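# Place the plastic panel flat inside the gray tray

## Task

Get the plastic panel into the gray tray so it rests flat on the tray floor and stays there on its own, without the robot holding it; then release it and pull the tool away.

## Robot and tools

Robot: one arm carrying a suction cup instead of fingers. The cup point is the centre of the cup rim (29 mm across) when nothing touches it, and the cup opens along the cup point's own +z axis. About 7 cm behind the rim the tool body and its camera widen to roughly 8 cm sideways, so leave room there near tray walls.

Scene frame: origin on the table top under the arm base, +z up, +y to the left when facing along +x. Results report end_effector_position (m), end_effector_quat_wxyz, velocities (m/s, rad/s), suction_measured, part_present, Wrist force and Wrist torque (N, N m, on the cup point's axes; pressing on a surface reads as force pointing back into the arm; offset up to about 5.5 N, noise up to about 3.4 N, saturates near 100 N; "no reading" at the start is normal). A "Hand target" line shows where the controller is driving. "pose unreachable" or HELD means the clearance check changed or blocked the command. The printed position can be slightly off at long reach.

execute_actions, argument actions: a list holding zero or one item. Empty list [] just returns the state. A wait item is {"steps": n}, n up to 300 control steps of 1/30 s, counted from the previous result. A motion item is {"rows": [...], "steps": n} with at most 15 rows and n up to 15 (default 15); each row lasts one step and the last row repeats to fill. Optional pictures (true/false) controls whether cam_high (896x504) and cam_wrist (616x616, fisheye) images come back; by default they do. A rejected call sends nothing.

A row is 7 numbers, each in [-1, 1]: dx, dy, dz, rx, ry, rz, suction. The first six are an offset, not a pose: they are expressed in the cup point's own axes and measured from the cup point pose shown in the latest result (or from the current pose if no result in this scene has shown it yet, or for a second call within one reply). Every row is counted from that same reference, not from the previous row. Scale: 1.0 equals 0.6 m of translation or 180 degrees of rotation; rx, ry, rz form a single rotation vector. So an all-zero row pulls the arm back to the reference pose, it does not pause. Suction: 1 is full vacuum (about 55 kPa), smaller values request that fraction, and 0.05 or less switches it off; it keeps its last value.

move, argument target: one such 7-number row, offset as above. The cup point travels a straight path to it over 0.5 to 10 s (cut off after 10 s), turning the short way. speed: m/s from 0.002 to 0.5, default 0.25; rotation capped at twice that in rad/s. The suction value is applied at the start. stop_force (optional, 13 to 80 N, not allowed before 0.2 s of scene time) ends the path once the wrist sensor reads that much extra push opposing the motion for 2 steps; the arm then steps back 2 steps and holds. Use it only on non-rotating moves, go very slowly so the target can lie past the contact, and omit it when lifting off something. The result adds a "move:" line: done, contact, off_target, moving, held or fault, plus limits (paced = command clipped; held = some steps blocked, after which the arm may surge) and the distance to target. The path ignores obstacles and the arm can overshoot the speed, especially near full stretch.

wait, argument seconds (0 to 10): lets time pass with no new command. zoom_image: camera ("cam_high" or "cam_wrist") and region [x0, y0, x1, y1] in pixels of that camera's last image, at most 504 by 504. finished_scene, argument scene: the number of the current scene; it ends and grades it irreversibly and its result gives the next task.

Motion limits: each step the command is clipped to within 100 mm and 16 degrees of the measured pose, motion trails commands by about 0.17 s, and position wins over orientation when both cannot be met. Large moves may not finish in one action; read the pose and send the remainder.

Gripping: turn suction on and set the rim fully on a smooth flat area of the panel, away from edges, holes and seams. A seal shows as suction_measured rising (it settles up to 0.15 below the request); near 0 means no seal. part_present switches to 1 at 0.50 and back to 0 below 0.45. Under vacuum the cup shrinks, so the held panel sits up to 10 mm nearer the tool. Release by lowering the panel onto the tray floor first, then suction off, then lift at least 15 mm. If the cup seals to the table, switch suction off to free it.

Avoid: a stiff arm means pressing even slightly past contact can trigger a fault; faults occur at a joint's load limit (pan and lift 300, elbow 136, wrists 49.1 N m) or 150 N of outside force, halting the arm for 10 s. Long holding heats motors (warning at 70 °C, braking at 85 °C). Don't drop the panel, slam it, push hard, or knock anything off the table. Loose objects may get nudged occasionally, so check the panel lies flat in the tray before finishing.

Each tool is called after "Emit:" as a command line: name --argument value for each argument, lists and objects as JSON in quotes; but a table of rows of numbers goes row by row, as --pt "numbers of a row", without its own name.

## Session

Emit:
execute_actions --actions '[]'

Scene clock: 0.00 s of 4800.00 s.
end_effector_position=(+0.6299, +0.0321, +0.2492) suction_measured=0.00 part_present=0 end_effector_quat_wxyz=(-0.003, -0.022, +1.000, -0.007) end_effector_velocity=(-0.000, -0.001, -0.000) end_effector_angular_velocity=(-0.002, +0.001, -0.000)
Joint positions: [-0.279 -1.558  2.145 -2.159 -1.569  2.861]
Joint velocities: [-0.     0.    -0.    -0.    -0.002  0.   ]
Motor temperatures (°C, as the motors report them): [24 25 27 31 35 33]
Wrist force (N, on the end effector, along its own x y z axes, offset not removed): no reading
Wrist torque (N m, same axes, about the end effector's origin, offset not removed): no reading
Hand target: +0.630, +0.032, +0.249; -0.003, -0.022, +1.000, -0.007

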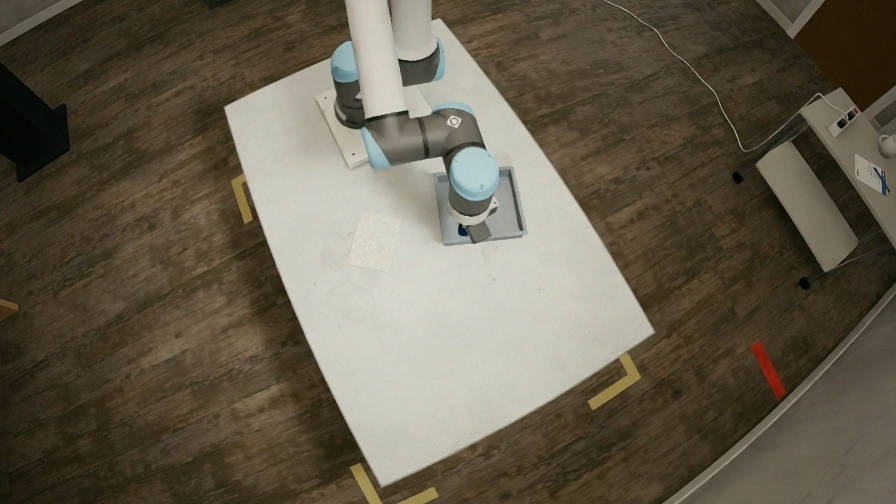

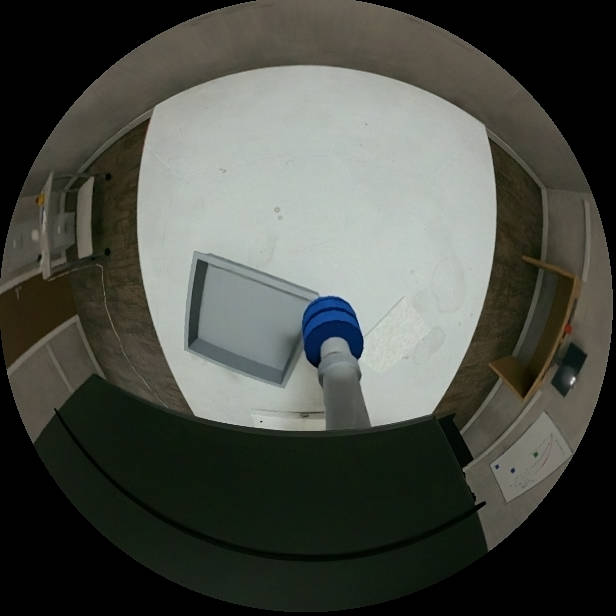

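Emit:
zoom_image --camera "cam_wrist" --region '[170, 220, 470, 440]'

Emit:
zoom_image --camera "cam_high" --region '[300, 80, 580, 320]'

Region (170, 220, 470, 440) of cam_wrist's 616x616 image, scaled by 1.680, with more detail than that image has; it fills the top 370 rows of this view, and the rest is white.

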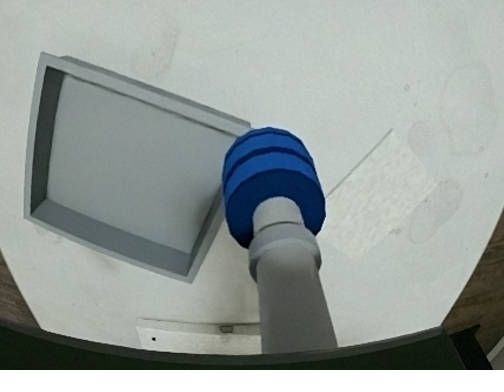

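Region (300, 80, 580, 320) of cam_high's 896x504 image, scaled by 1.800, with more detail than that image has; it fills the top 432 rows of this view, and the rest is white.

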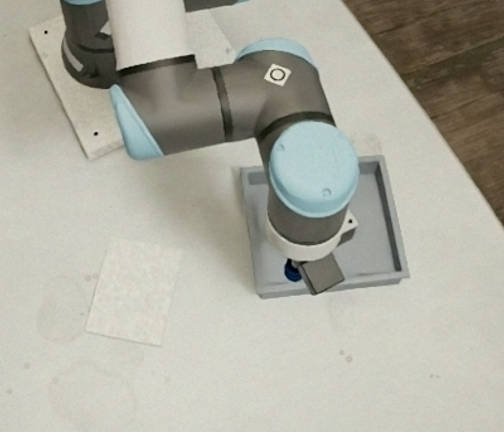

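Emit:
move --target '[0,-0.25,0,0,0,0,0]' --speed 0.4

Scene clock: 16.47 s of 4800.00 s.
end_effector_position=(+0.6367, -0.1174, +0.2515) suction_measured=0.00 part_present=0 end_effector_quat_wxyz=(-0.003, -0.022, +1.000, -0.007) end_effector_velocity=(+0.001, -0.002, -0.001) end_effector_angular_velocity=(+0.002, +0.000, -0.001)
Joint positions: [-0.505 -1.529  2.114 -2.158 -1.569  2.635]
Joint velocities: [-0.003  0.002 -0.001  0.     0.001 -0.002]
Motor temperatures (°C, as the motors report them): [24 25 27 31 35 33]
Wrist force (N, on the end effector, along its own x y z axes, offset not removed): [0.2 -2.1 -1.1]
Wrist torque (N m, same axes, about the end effector's origin, offset not removed): [0.07 -0.27 0.05]
Hand target: +0.637, -0.118, +0.251; -0.003, -0.022, +1.000, -0.007
Off the commanded pose: 0.000 m, 0 deg.
After step 140, 10.67 s passed at rest.
move: done

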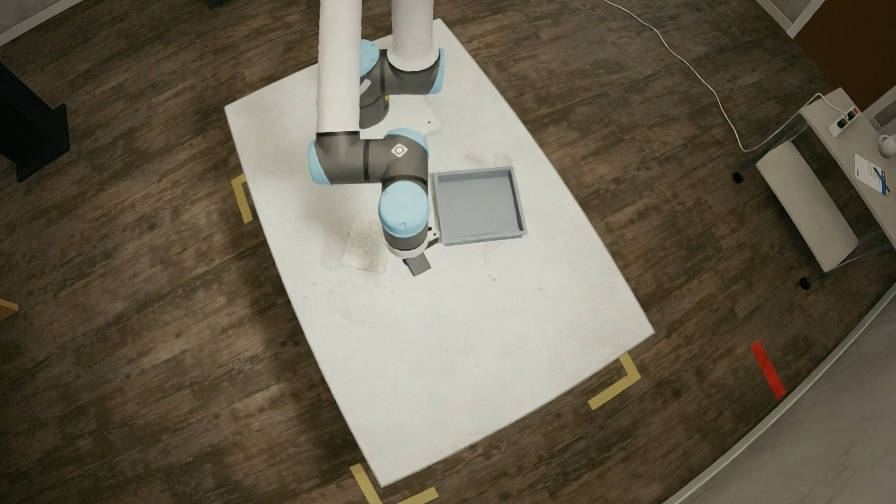

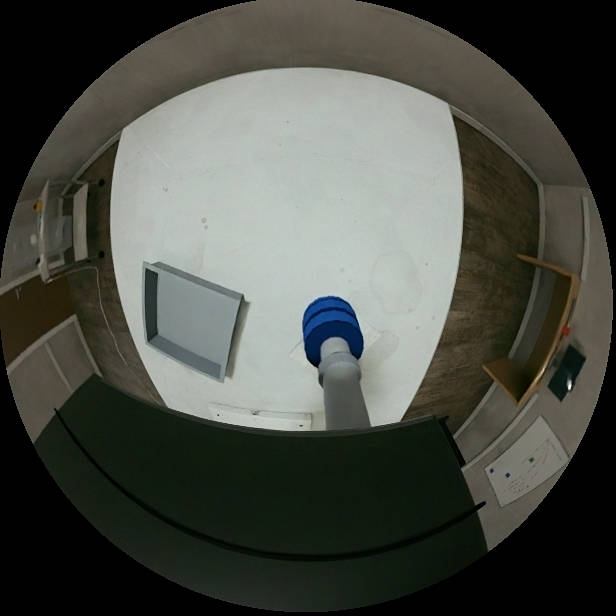

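Emit:
move --target '[0.12,0,0.2,0,0,0,0]' --speed 0.4

Scene clock: 27.20 s of 4800.00 s.
end_effector_position=(+0.5641, -0.1225, +0.1324) suction_measured=0.00 part_present=0 end_effector_quat_wxyz=(-0.003, -0.022, +1.000, -0.007) end_effector_velocity=(-0.001, -0.000, -0.002) end_effector_angular_velocity=(-0.000, -0.002, -0.001)
Joint positions: [-0.568 -1.478  2.339 -2.433 -1.569  2.573]
Joint velocities: [-0.001  0.003  0.004 -0.008  0.001 -0.   ]
Motor temperatures (°C, as the motors report them): [24 25 27 31 35 33]
Wrist force (N, on the end effector, along its own x y z axes, offset not removed): [2.4 -2.7 -0.9]
Wrist torque (N m, same axes, about the end effector's origin, offset not removed): [-0.02 -0.51 0.02]
Hand target: +0.564, -0.123, +0.132; -0.003, -0.022, +1.000, -0.007
Off the commanded pose: 0.000 m, 0 deg.
After step 90, 6.63 s passed at rest.
move: done

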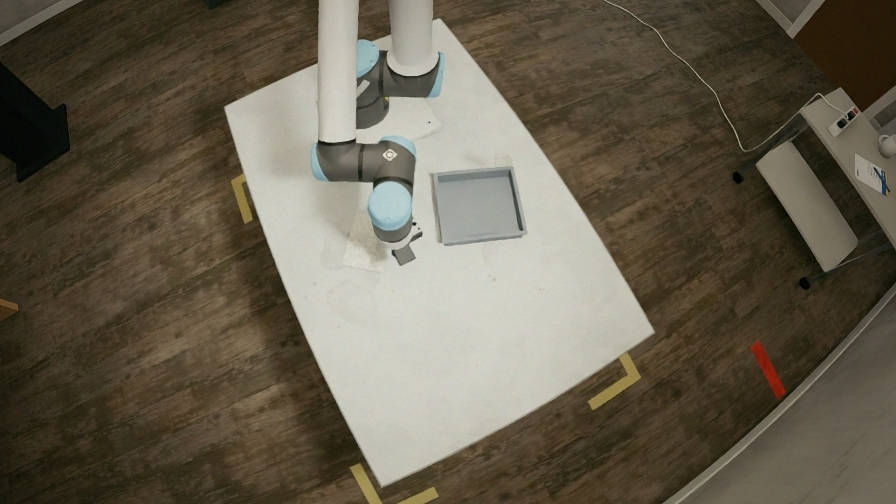

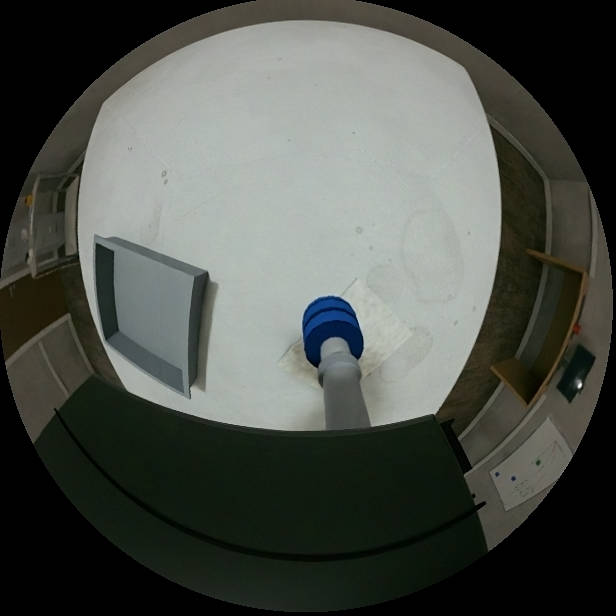

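Emit:
move --target '[0.18,-0.077,0.13,0,0,0,1]' --speed 0.3

Scene clock: 58.90 s of 4800.00 s.
end_effector_position=(+0.4580, -0.1746, +0.0561) suction_measured=0.00 part_present=0 end_effector_quat_wxyz=(-0.003, -0.022, +1.000, -0.008) end_effector_velocity=(-0.002, -0.001, -0.001) end_effector_angular_velocity=(+0.000, -0.002, +0.001)
Joint positions: [-0.773 -1.444  2.542 -2.671 -1.569  2.368]
Joint velocities: [-0.005  0.002  0.004 -0.007  0.002 -0.006]
Motor temperatures (°C, as the motors report them): [24 25 27 31 35 33]
Wrist force (N, on the end effector, along its own x y z axes, offset not removed): [3.5 -0.4 -1.8]
Wrist torque (N m, same axes, about the end effector's origin, offset not removed): [0.23 -0.67 0.01]
Hand target: +0.458, -0.175, +0.056; -0.003, -0.022, +1.000, -0.008
Off the commanded pose: 0.000 m, 0 deg.
After step 90, 27.53 s passed at rest.
move: done

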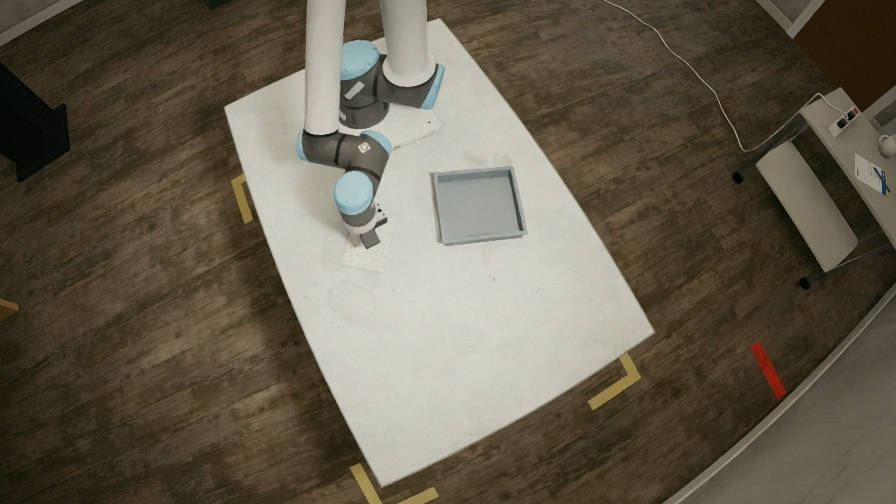

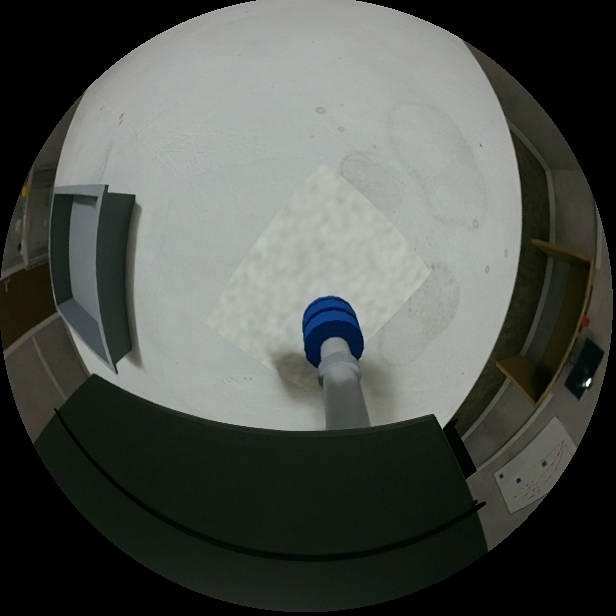

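Emit:
move --target '[0,0,0.065,0,0,0,1]' --speed 0.08

Emit:
move --target '[0,0,0.04,0,0,0,1]' --speed 0.01 --stop_force 15

Scene clock: 66.23 s of 4800.00 s.
end_effector_position=(+0.4577, -0.1752, +0.0175) suction_measured=0.00 part_present=0 end_effector_quat_wxyz=(-0.003, -0.022, +1.000, -0.008) end_effector_velocity=(+0.000, -0.000, -0.003) end_effector_angular_velocity=(-0.001, +0.001, +0.001)
Joint positions: [-0.773 -1.34   2.558 -2.79  -1.569  2.368]
Joint velocities: [ 0.     0.009  0.    -0.009 -0.001 -0.   ]
Motor temperatures (°C, as the motors report them): [24 25 27 31 35 33]
Wrist force (N, on the end effector, along its own x y z axes, offset not removed): [1.0 2.5 -3.7]
Wrist torque (N m, same axes, about the end effector's origin, offset not removed): [0.61 -0.24 0.09]
Hand target: +0.458, -0.175, +0.017; -0.003, -0.022, +1.000, -0.008
Off the commanded pose: 0.000 m, 0 deg.
After step 90, 3.37 s passed at rest.
move: done

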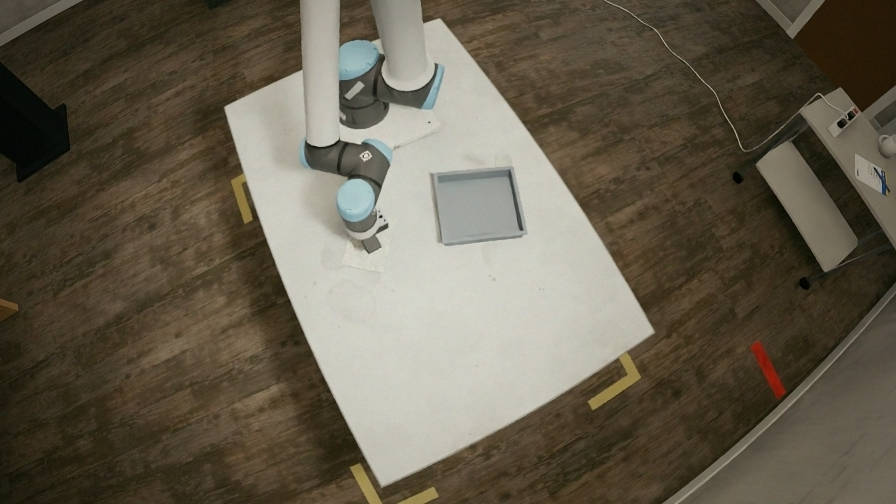

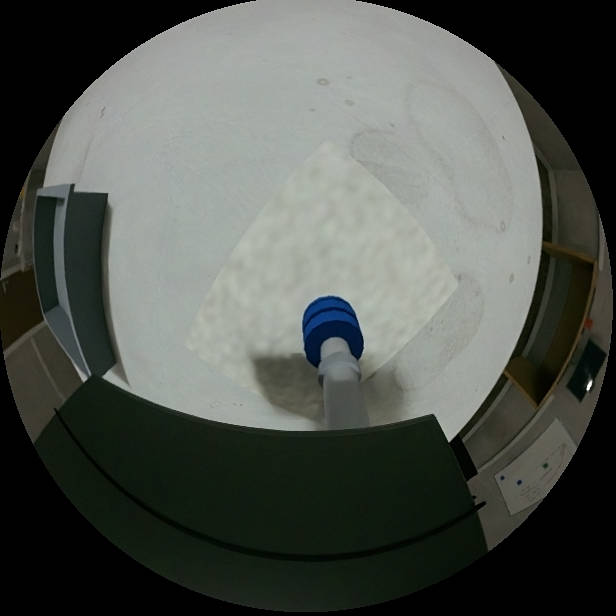

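Scene clock: 68.77 s of 4800.00 s.
end_effector_position=(+0.4575, -0.1755, -0.0037) suction_measured=0.96 part_present=1 end_effector_quat_wxyz=(-0.003, -0.022, +1.000, -0.008) end_effector_velocity=(-0.001, +0.001, +0.002) end_effector_angular_velocity=(+0.002, +0.004, -0.001)
Joint positions: [-0.773 -1.28   2.563 -2.855 -1.569  2.368]
Joint velocities: [-0.    -0.008 -0.     0.013 -0.001  0.001]
Motor temperatures (°C, as the motors report them): [24 25 27 31 35 33]
Wrist force (N, on the end effector, along its own x y z axes, offset not removed): [11.8 9.1 -58.2]
Wrist torque (N m, same axes, about the end effector's origin, offset not removed): [0.61 -0.74 0.19]
Hand target: +0.458, -0.176, -0.003; -0.003, -0.022, +1.000, -0.008
Off the commanded pose: 0.003 m, 0 deg.
move: contact

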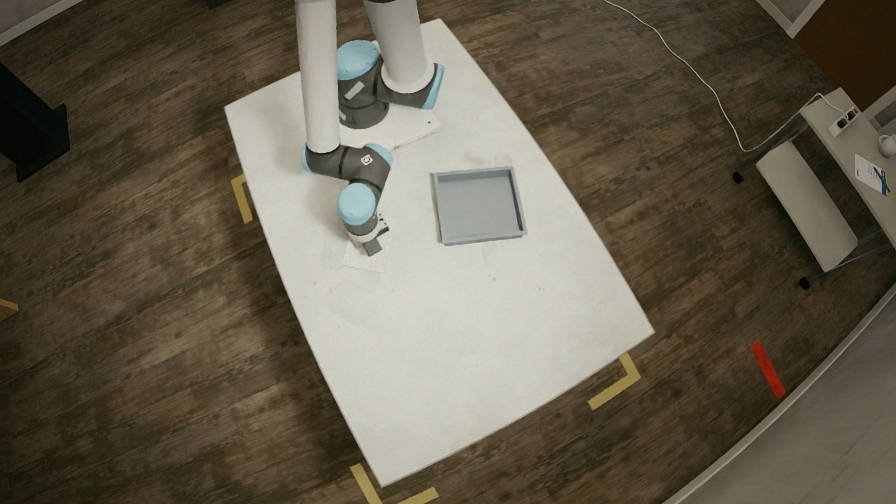

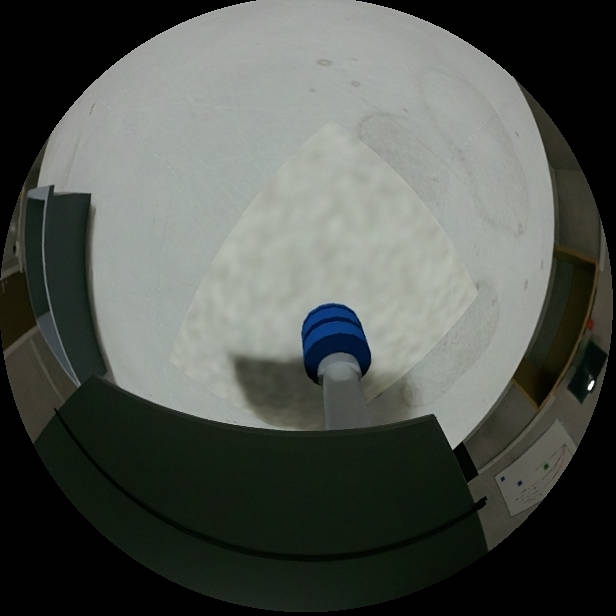

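Emit:
move --target '[0,0,-0.2,0,0,-0.117,1]' --speed 0.15

Scene clock: 74.40 s of 4800.00 s.
end_effector_position=(+0.4584, -0.1736, +0.1159) suction_measured=0.98 part_present=1 end_effector_quat_wxyz=(-0.004, -0.204, +0.979, -0.007) end_effector_velocity=(-0.000, -0.000, +0.002) end_effector_angular_velocity=(+0.001, +0.001, +0.006)
Joint positions: [-0.772 -1.586  2.504 -2.491 -1.569  2.001]
Joint velocities: [-0.001 -0.005 -0.002  0.008  0.    -0.007]
Motor temperatures (°C, as the motors report them): [24 25 27 31 35 33]
Wrist force (N, on the end effector, along its own x y z axes, offset not removed): [2.1 1.7 -0.8]
Wrist torque (N m, same axes, about the end effector's origin, offset not removed): [0.44 -0.50 -0.07]
Hand target: +0.458, -0.174, +0.116; -0.004, -0.205, +0.979, -0.007
Off the commanded pose: 0.000 m, 0 deg.
move: done

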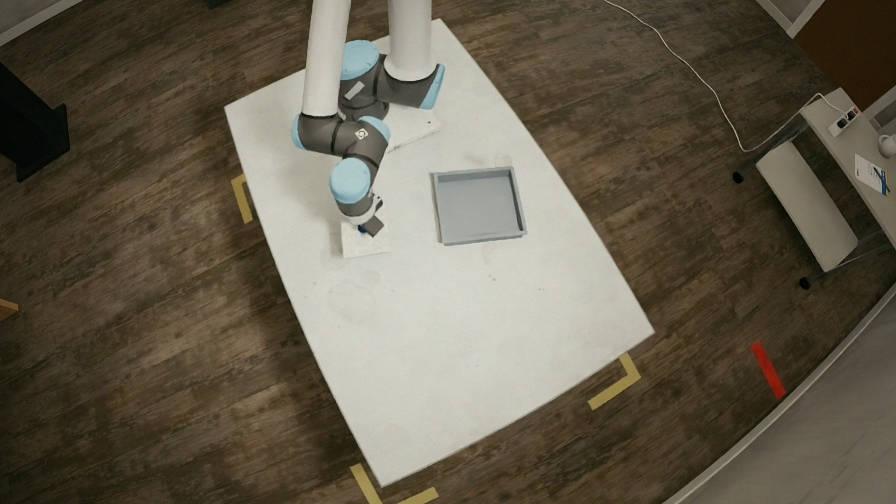

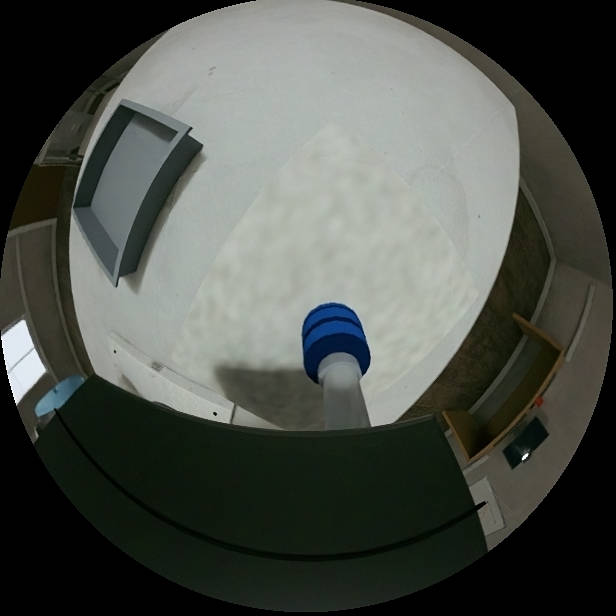

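Emit:
move --target '[-0.323,0.483,0,0,0,0,1]' --speed 0.3

Emit:
zoom_image --camera "cam_high" --region '[390, 120, 570, 280]'

Scene clock: 81.33 s of 4800.00 s.
end_effector_position=(+0.5196, +0.1692, +0.1102) suction_measured=0.99 part_present=1 end_effector_quat_wxyz=(-0.004, -0.204, +0.979, -0.006) end_effector_velocity=(+0.001, +0.002, -0.000) end_effector_angular_velocity=(-0.001, +0.001, -0.001)
Joint positions: [-0.056 -1.494  2.407 -2.485 -1.569  2.717]
Joint velocities: [ 0.005  0.004 -0.004  0.    -0.001  0.006]
Motor temperatures (°C, as the motors report them): [24 26 27 31 35 33]
Wrist force (N, on the end effector, along its own x y z axes, offset not removed): [2.1 2.2 -0.9]
Wrist torque (N m, same axes, about the end effector's origin, offset not removed): [0.62 -0.47 0.08]
Hand target: +0.520, +0.169, +0.110; -0.004, -0.204, +0.979, -0.006
Off the commanded pose: 0.001 m, 0 deg.
move: done

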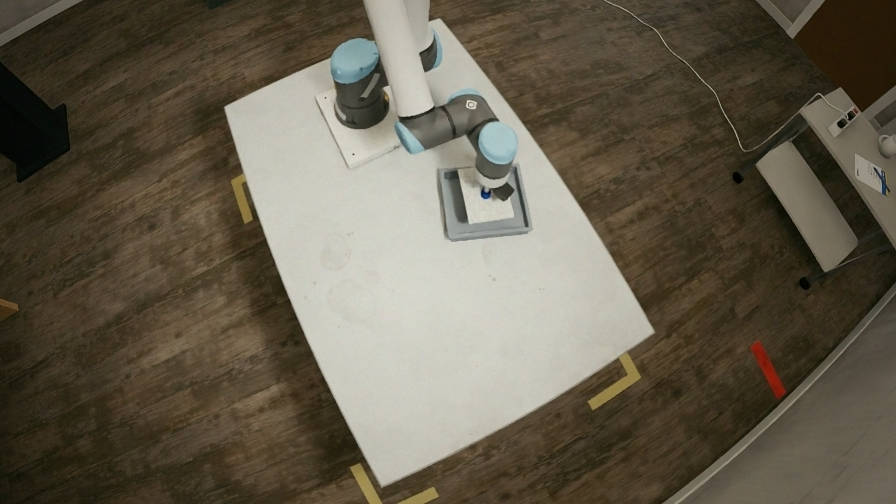

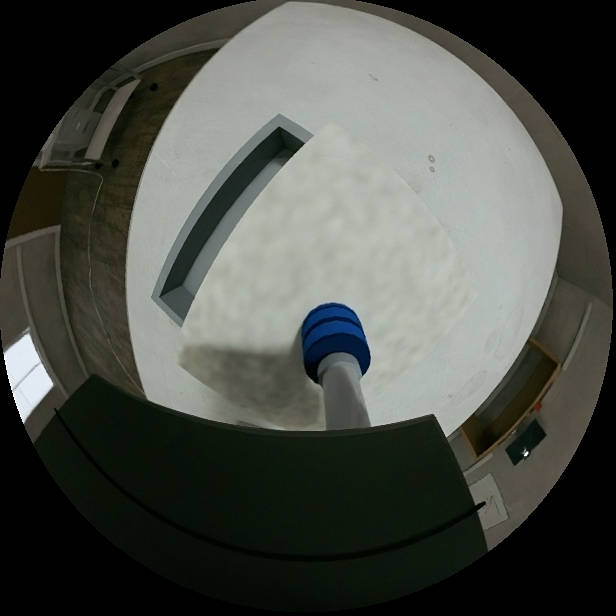

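Region (390, 120, 570, 280) of cam_high's 896x504 image, scaled by 2.800, with more detail than that image has.

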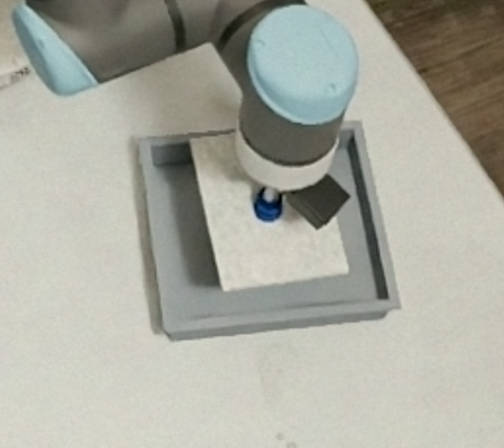

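Emit:
move --target '[0,0.028,0.067,0,0,0.014,1]' --speed 0.08

Emit:
zoom_image --camera "cam_high" --region '[390, 120, 570, 280]'

Scene clock: 94.03 s of 4800.00 s.
end_effector_position=(+0.5127, +0.1839, +0.0701) suction_measured=0.96 part_present=1 end_effector_quat_wxyz=(-0.004, -0.183, +0.983, -0.006) end_effector_velocity=(-0.000, +0.001, -0.003) end_effector_angular_velocity=(-0.001, +0.000, -0.002)
Joint positions: [-0.027 -1.415  2.433 -2.591 -1.569  2.79 ]
Joint velocities: [ 0.002  0.006  0.001 -0.007 -0.001  0.004]
Motor temperatures (°C, as the motors report them): [24 26 27 31 35 33]
Wrist force (N, on the end effector, along its own x y z axes, offset not removed): [3.4 2.1 -1.1]
Wrist torque (N m, same axes, about the end effector's origin, offset not removed): [0.52 -0.66 0.11]
Hand target: +0.513, +0.184, +0.070; -0.004, -0.183, +0.983, -0.006
Off the commanded pose: 0.000 m, 0 deg.
move: done

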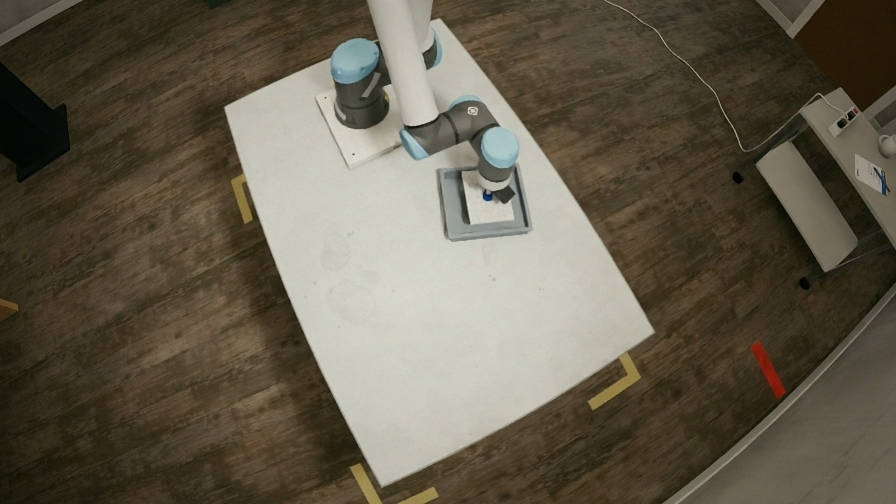

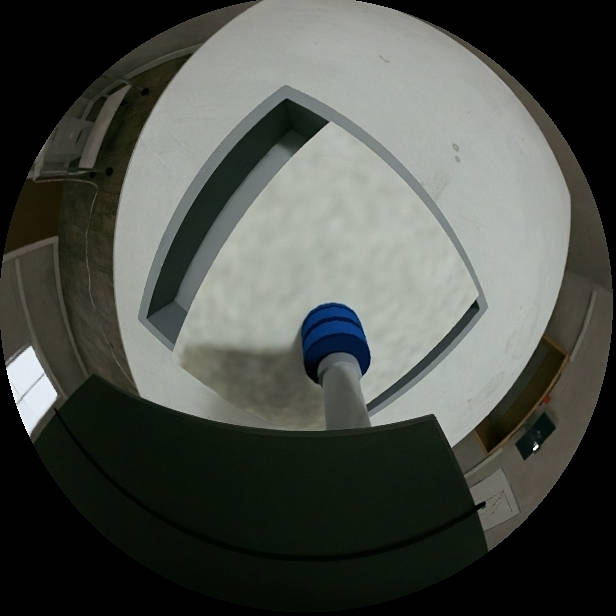

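Region (390, 120, 570, 280) of cam_high's 896x504 image, scaled by 2.800, with more detail than that image has.

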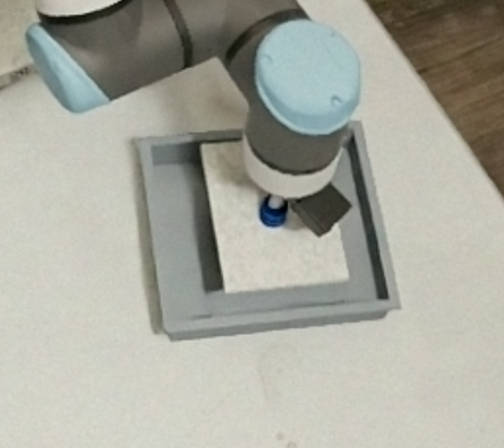

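Emit:
move --target '[0.01,-0.003,0.075,0,0,0,1]' --speed 0.05

Emit:
zoom_image --camera "cam_high" --region '[390, 120, 570, 280]'

Scene clock: 103.83 s of 4800.00 s.
end_effector_position=(+0.5074, +0.1794, +0.0255) suction_measured=0.99 part_present=1 end_effector_quat_wxyz=(-0.004, -0.183, +0.983, -0.006) end_effector_velocity=(-0.000, -0.000, -0.002) end_effector_angular_velocity=(+0.001, -0.000, +0.000)
Joint positions: [-0.034 -1.322  2.463 -2.714 -1.569  2.783]
Joint velocities: [-0.     0.005  0.001 -0.007  0.001 -0.   ]
Motor temperatures (°C, as the motors report them): [24 26 27 31 35 33]
Wrist force (N, on the end effector, along its own x y z axes, offset not removed): [3.1 1.7 0.5]
Wrist torque (N m, same axes, about the end effector's origin, offset not removed): [0.41 -0.66 0.06]
Hand target: +0.507, +0.179, +0.025; -0.004, -0.183, +0.983, -0.006
Off the commanded pose: 0.000 m, 0 deg.
move: done

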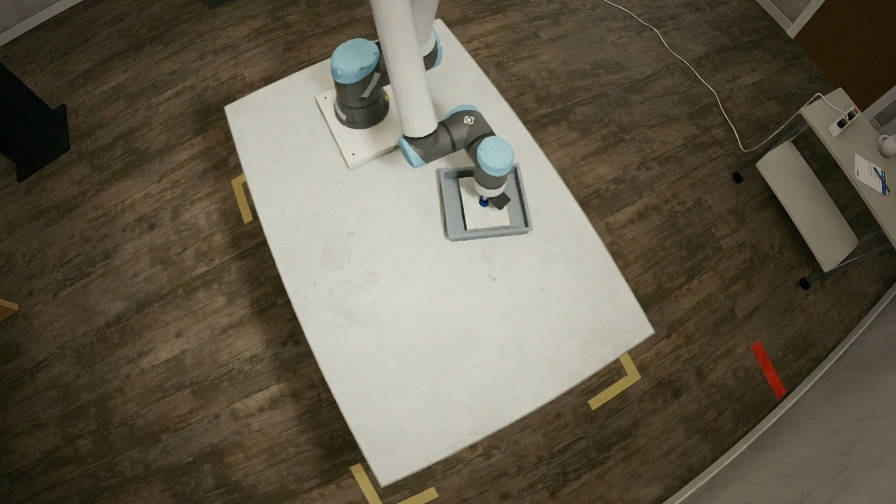

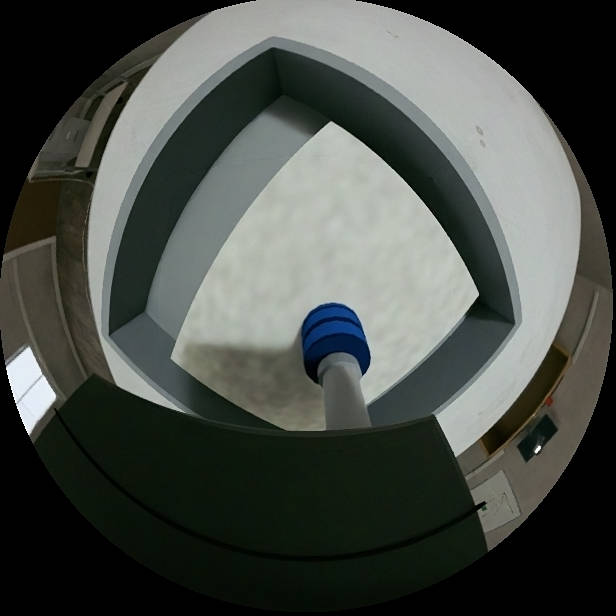

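Region (390, 120, 570, 280) of cam_high's 896x504 image, scaled by 2.800, with more detail than that image has.

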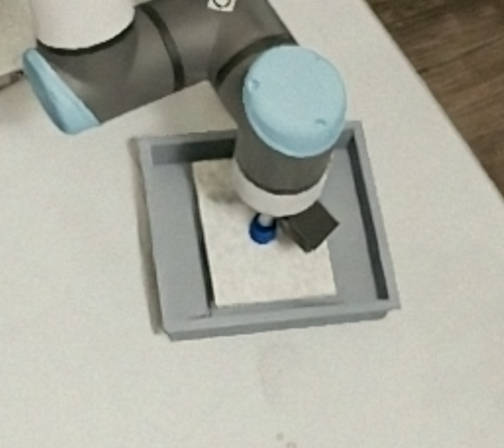

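Emit:
move --target '[0.008,0.012,0.03,0,0,0,1]' --speed 0.03

Emit:
move --target '[0,0,0.03,0,0,0,1]' --speed 0.003 --stop_force 13

Scene clock: 110.97 s of 4800.00 s.
end_effector_position=(+0.5003, +0.1841, +0.0078) suction_measured=0.99 part_present=1 end_effector_quat_wxyz=(-0.004, -0.183, +0.983, -0.006) end_effector_velocity=(-0.001, +0.001, -0.002) end_effector_angular_velocity=(+0.000, -0.001, +0.001)
Joint positions: [-0.024 -1.284  2.478 -2.766 -1.569  2.793]
Joint velocities: [ 0.001  0.004  0.001 -0.006  0.     0.   ]
Motor temperatures (°C, as the motors report them): [24 26 27 31 35 33]
Wrist force (N, on the end effector, along its own x y z axes, offset not removed): [1.7 -1.1 2.5]
Wrist torque (N m, same axes, about the end effector's origin, offset not removed): [0.07 -0.41 0.04]
Hand target: +0.500, +0.184, +0.008; -0.004, -0.183, +0.983, -0.006
Off the commanded pose: 0.000 m, 0 deg.
move: done

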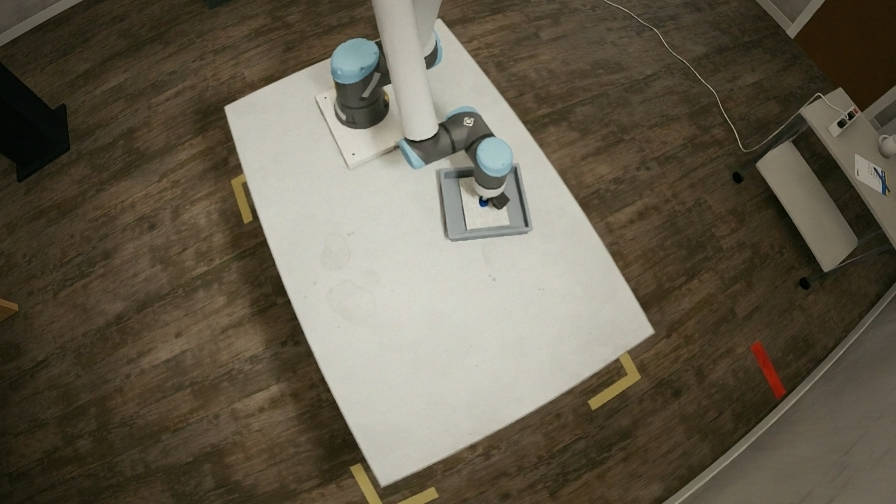

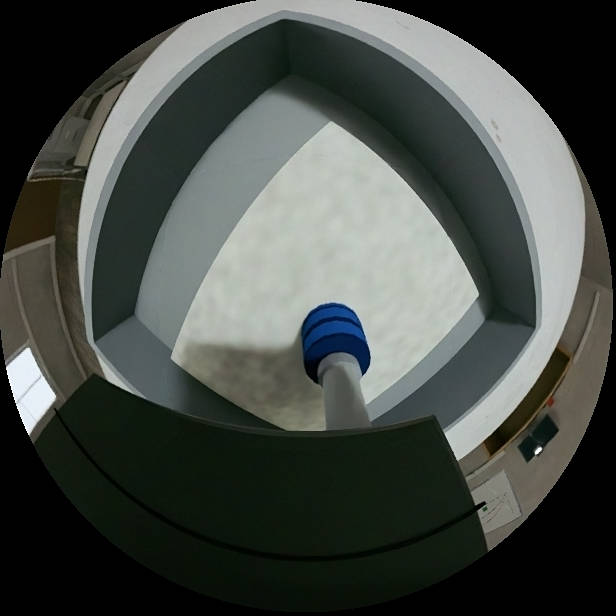

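Scene clock: 114.00 s of 4800.00 s.
end_effector_position=(+0.5003, +0.1839, -0.0002) suction_measured=0.98 part_present=1 end_effector_quat_wxyz=(-0.004, -0.183, +0.983, -0.006) end_effector_velocity=(-0.001, +0.000, +0.001) end_effector_angular_velocity=(+0.001, +0.002, -0.001)
Joint positions: [-0.024 -1.264  2.48  -2.788 -1.569  2.793]
Joint velocities: [-0.    -0.003  0.     0.005  0.001  0.001]
Motor temperatures (°C, as the motors report them): [24 26 27 31 35 33]
Wrist force (N, on the end effector, along its own x y z axes, offset not removed): [7.2 0.6 -24.7]
Wrist torque (N m, same axes, about the end effector's origin, offset not removed): [0.16 -0.70 0.17]
Hand target: +0.500, +0.184, +0.000; -0.004, -0.183, +0.983, -0.006
Off the commanded pose: 0.010 m, 0 deg.
move: contact

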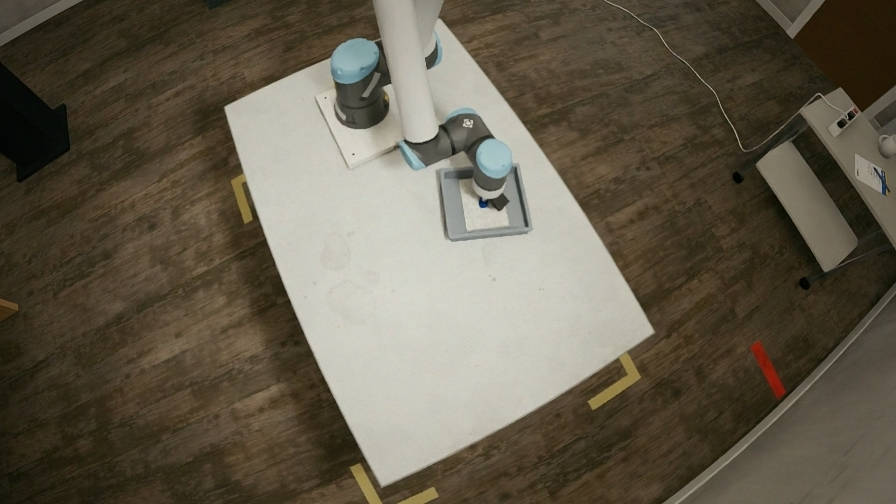

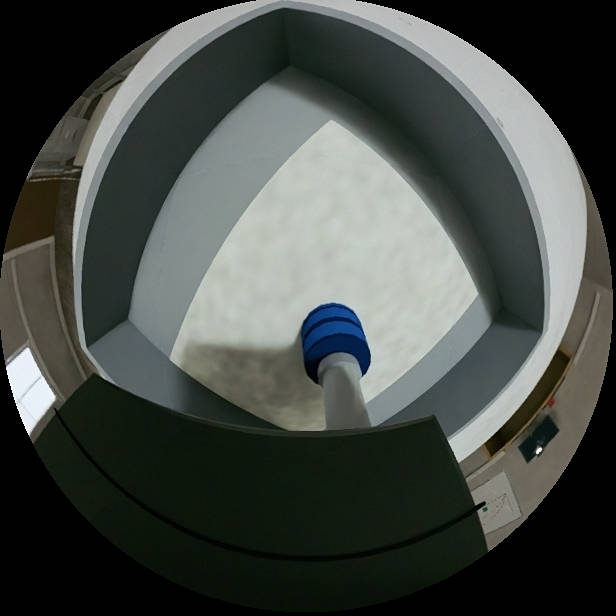

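Emit:
execute_actions --actions '[{"rows":[[0,0,0,0,0,0,0]],"steps":15}]' --pictures false

Emit:
move --target '[0,0,-0.04,0,0,0,0]' --speed 0.04

Emit:
move --target '[0,0,-0.35,0,0,0,0]' --speed 0.3

Emit:
zoom_image --camera "cam_high" --region '[390, 120, 570, 280]'

Scene clock: 118.77 s of 4800.00 s.
end_effector_position=(+0.5003, +0.1839, -0.0001) suction_measured=0.00 part_present=0 end_effector_quat_wxyz=(-0.004, -0.183, +0.983, -0.006) end_effector_velocity=(-0.000, -0.000, -0.000) end_effector_angular_velocity=(-0.001, +0.000, +0.001)
Joint positions: [-0.024 -1.265  2.48  -2.788 -1.569  2.793]
Joint velocities: [-0.     0.001 -0.    -0.    -0.001 -0.001]
Motor temperatures (°C, as the motors report them): [24 26 27 31 35 33]
Wrist force (N, on the end effector, along its own x y z axes, offset not removed): [11.1 4.9 -37.7]
Wrist torque (N m, same axes, about the end effector's origin, offset not removed): [0.65 -0.76 -0.02]
Hand target: +0.500, +0.184, -0.000; -0.004, -0.183, +0.983, -0.006
Off the commanded pose: 0.000 m, 0 deg.
Steps of this call (steps 1 to 128: nothing new was sent; steps 129 to 143: all 15 steps of this action). Readings (end_effector_position | what the end effector reports):
129: (+0.5003, +0.1839, +0.0000) | suction_measured=0.15 part_present=0
130: (+0.5003, +0.1840, +0.0000) | suction_measured=0.00 part_present=0
132: (+0.5003, +0.1840, +0.0000) | suction_measured=0.00 part_present=0
136: (+0.5003, +0.1839, -0.0000) | suction_measured=0.00 part_present=0
143: the state above

Scene clock: 120.00 s of 4800.00 s.
end_effector_position=(+0.5005, +0.1843, +0.0236) suction_measured=0.00 part_present=0 end_effector_quat_wxyz=(-0.004, -0.183, +0.983, -0.006) end_effector_velocity=(-0.000, -0.000, +0.002) end_effector_angular_velocity=(-0.001, +0.001, -0.000)
Joint positions: [-0.024 -1.323  2.473 -2.723 -1.569  2.793]
Joint velocities: [-0.    -0.005 -0.001  0.007 -0.001  0.   ]
Motor temperatures (°C, as the motors report them): [24 26 27 31 35 33]
Wrist force (N, on the end effector, along its own x y z axes, offset not removed): [0.8 -1.0 -2.2]
Wrist torque (N m, same axes, about the end effector's origin, offset not removed): [0.17 -0.35 0.18]
Hand target: +0.500, +0.184, +0.024; -0.004, -0.183, +0.983, -0.006
Off the commanded pose: 0.000 m, 0 deg.
move: done

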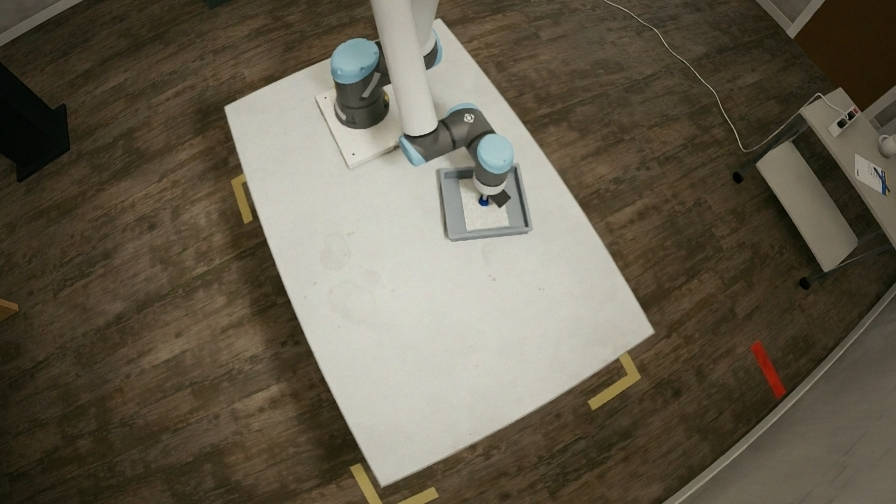

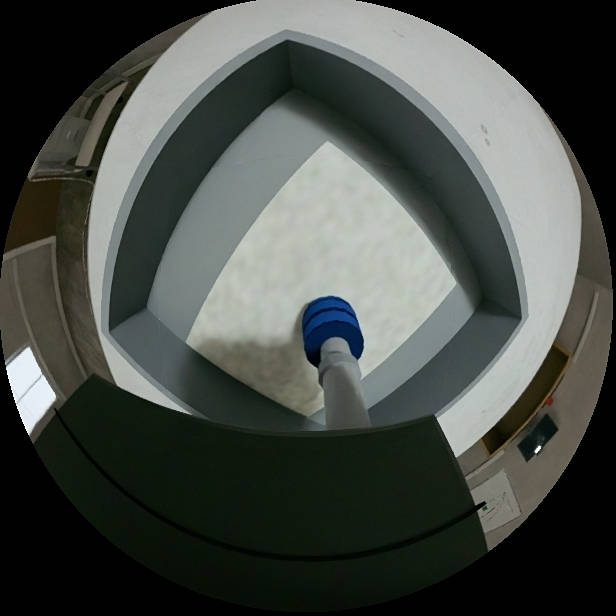

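Scene clock: 121.40 s of 4800.00 s.
end_effector_position=(+0.5019, +0.1875, +0.2330) suction_measured=0.00 part_present=0 end_effector_quat_wxyz=(-0.004, -0.183, +0.983, -0.006) end_effector_velocity=(-0.000, +0.000, +0.003) end_effector_angular_velocity=(+0.002, +0.002, -0.001)
Joint positions: [-0.024 -1.713  2.318 -2.177 -1.569  2.793]
Joint velocities: [-0.001 -0.003 -0.003  0.008  0.002  0.   ]
Motor temperatures (°C, as the motors report them): [24 26 27 31 35 33]
Wrist force (N, on the end effector, along its own x y z axes, offset not removed): [2.0 0.2 0.0]
Wrist torque (N m, same axes, about the end effector's origin, offset not removed): [0.22 -0.49 0.04]
Hand target: +0.502, +0.188, +0.233; -0.004, -0.183, +0.983, -0.006
Off the commanded pose: 0.001 m, 0 deg.
move: done

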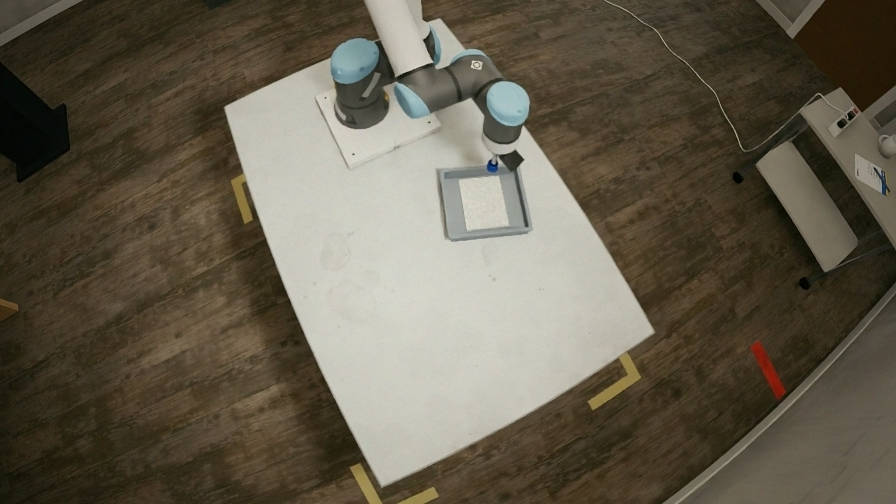

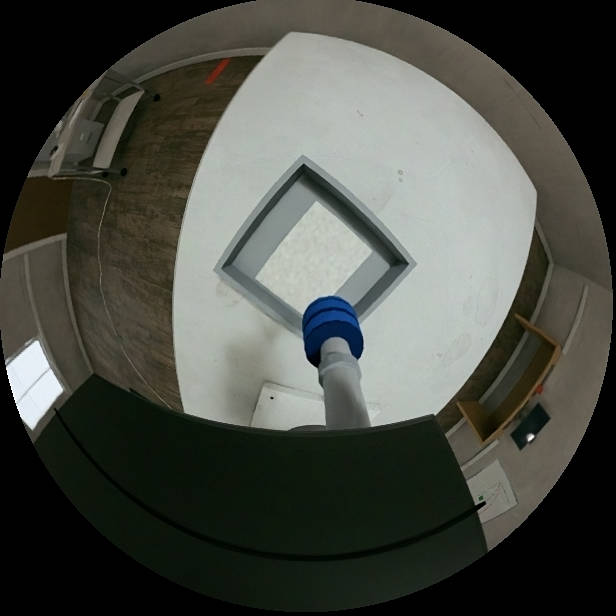

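Region (390, 120, 570, 280) of cam_high's 896x504 image, scaled by 2.800, with more detail than that image has.

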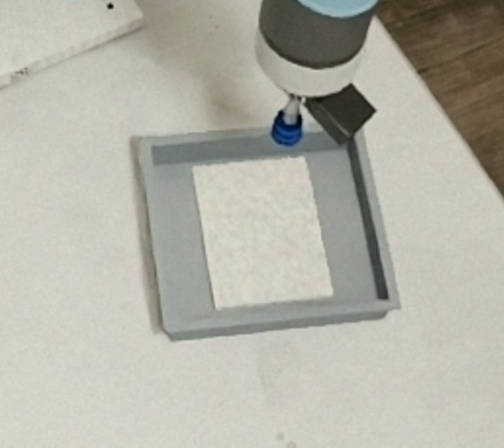

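Emit:
finished_scene --scene 1

The scene is finished: the task was done.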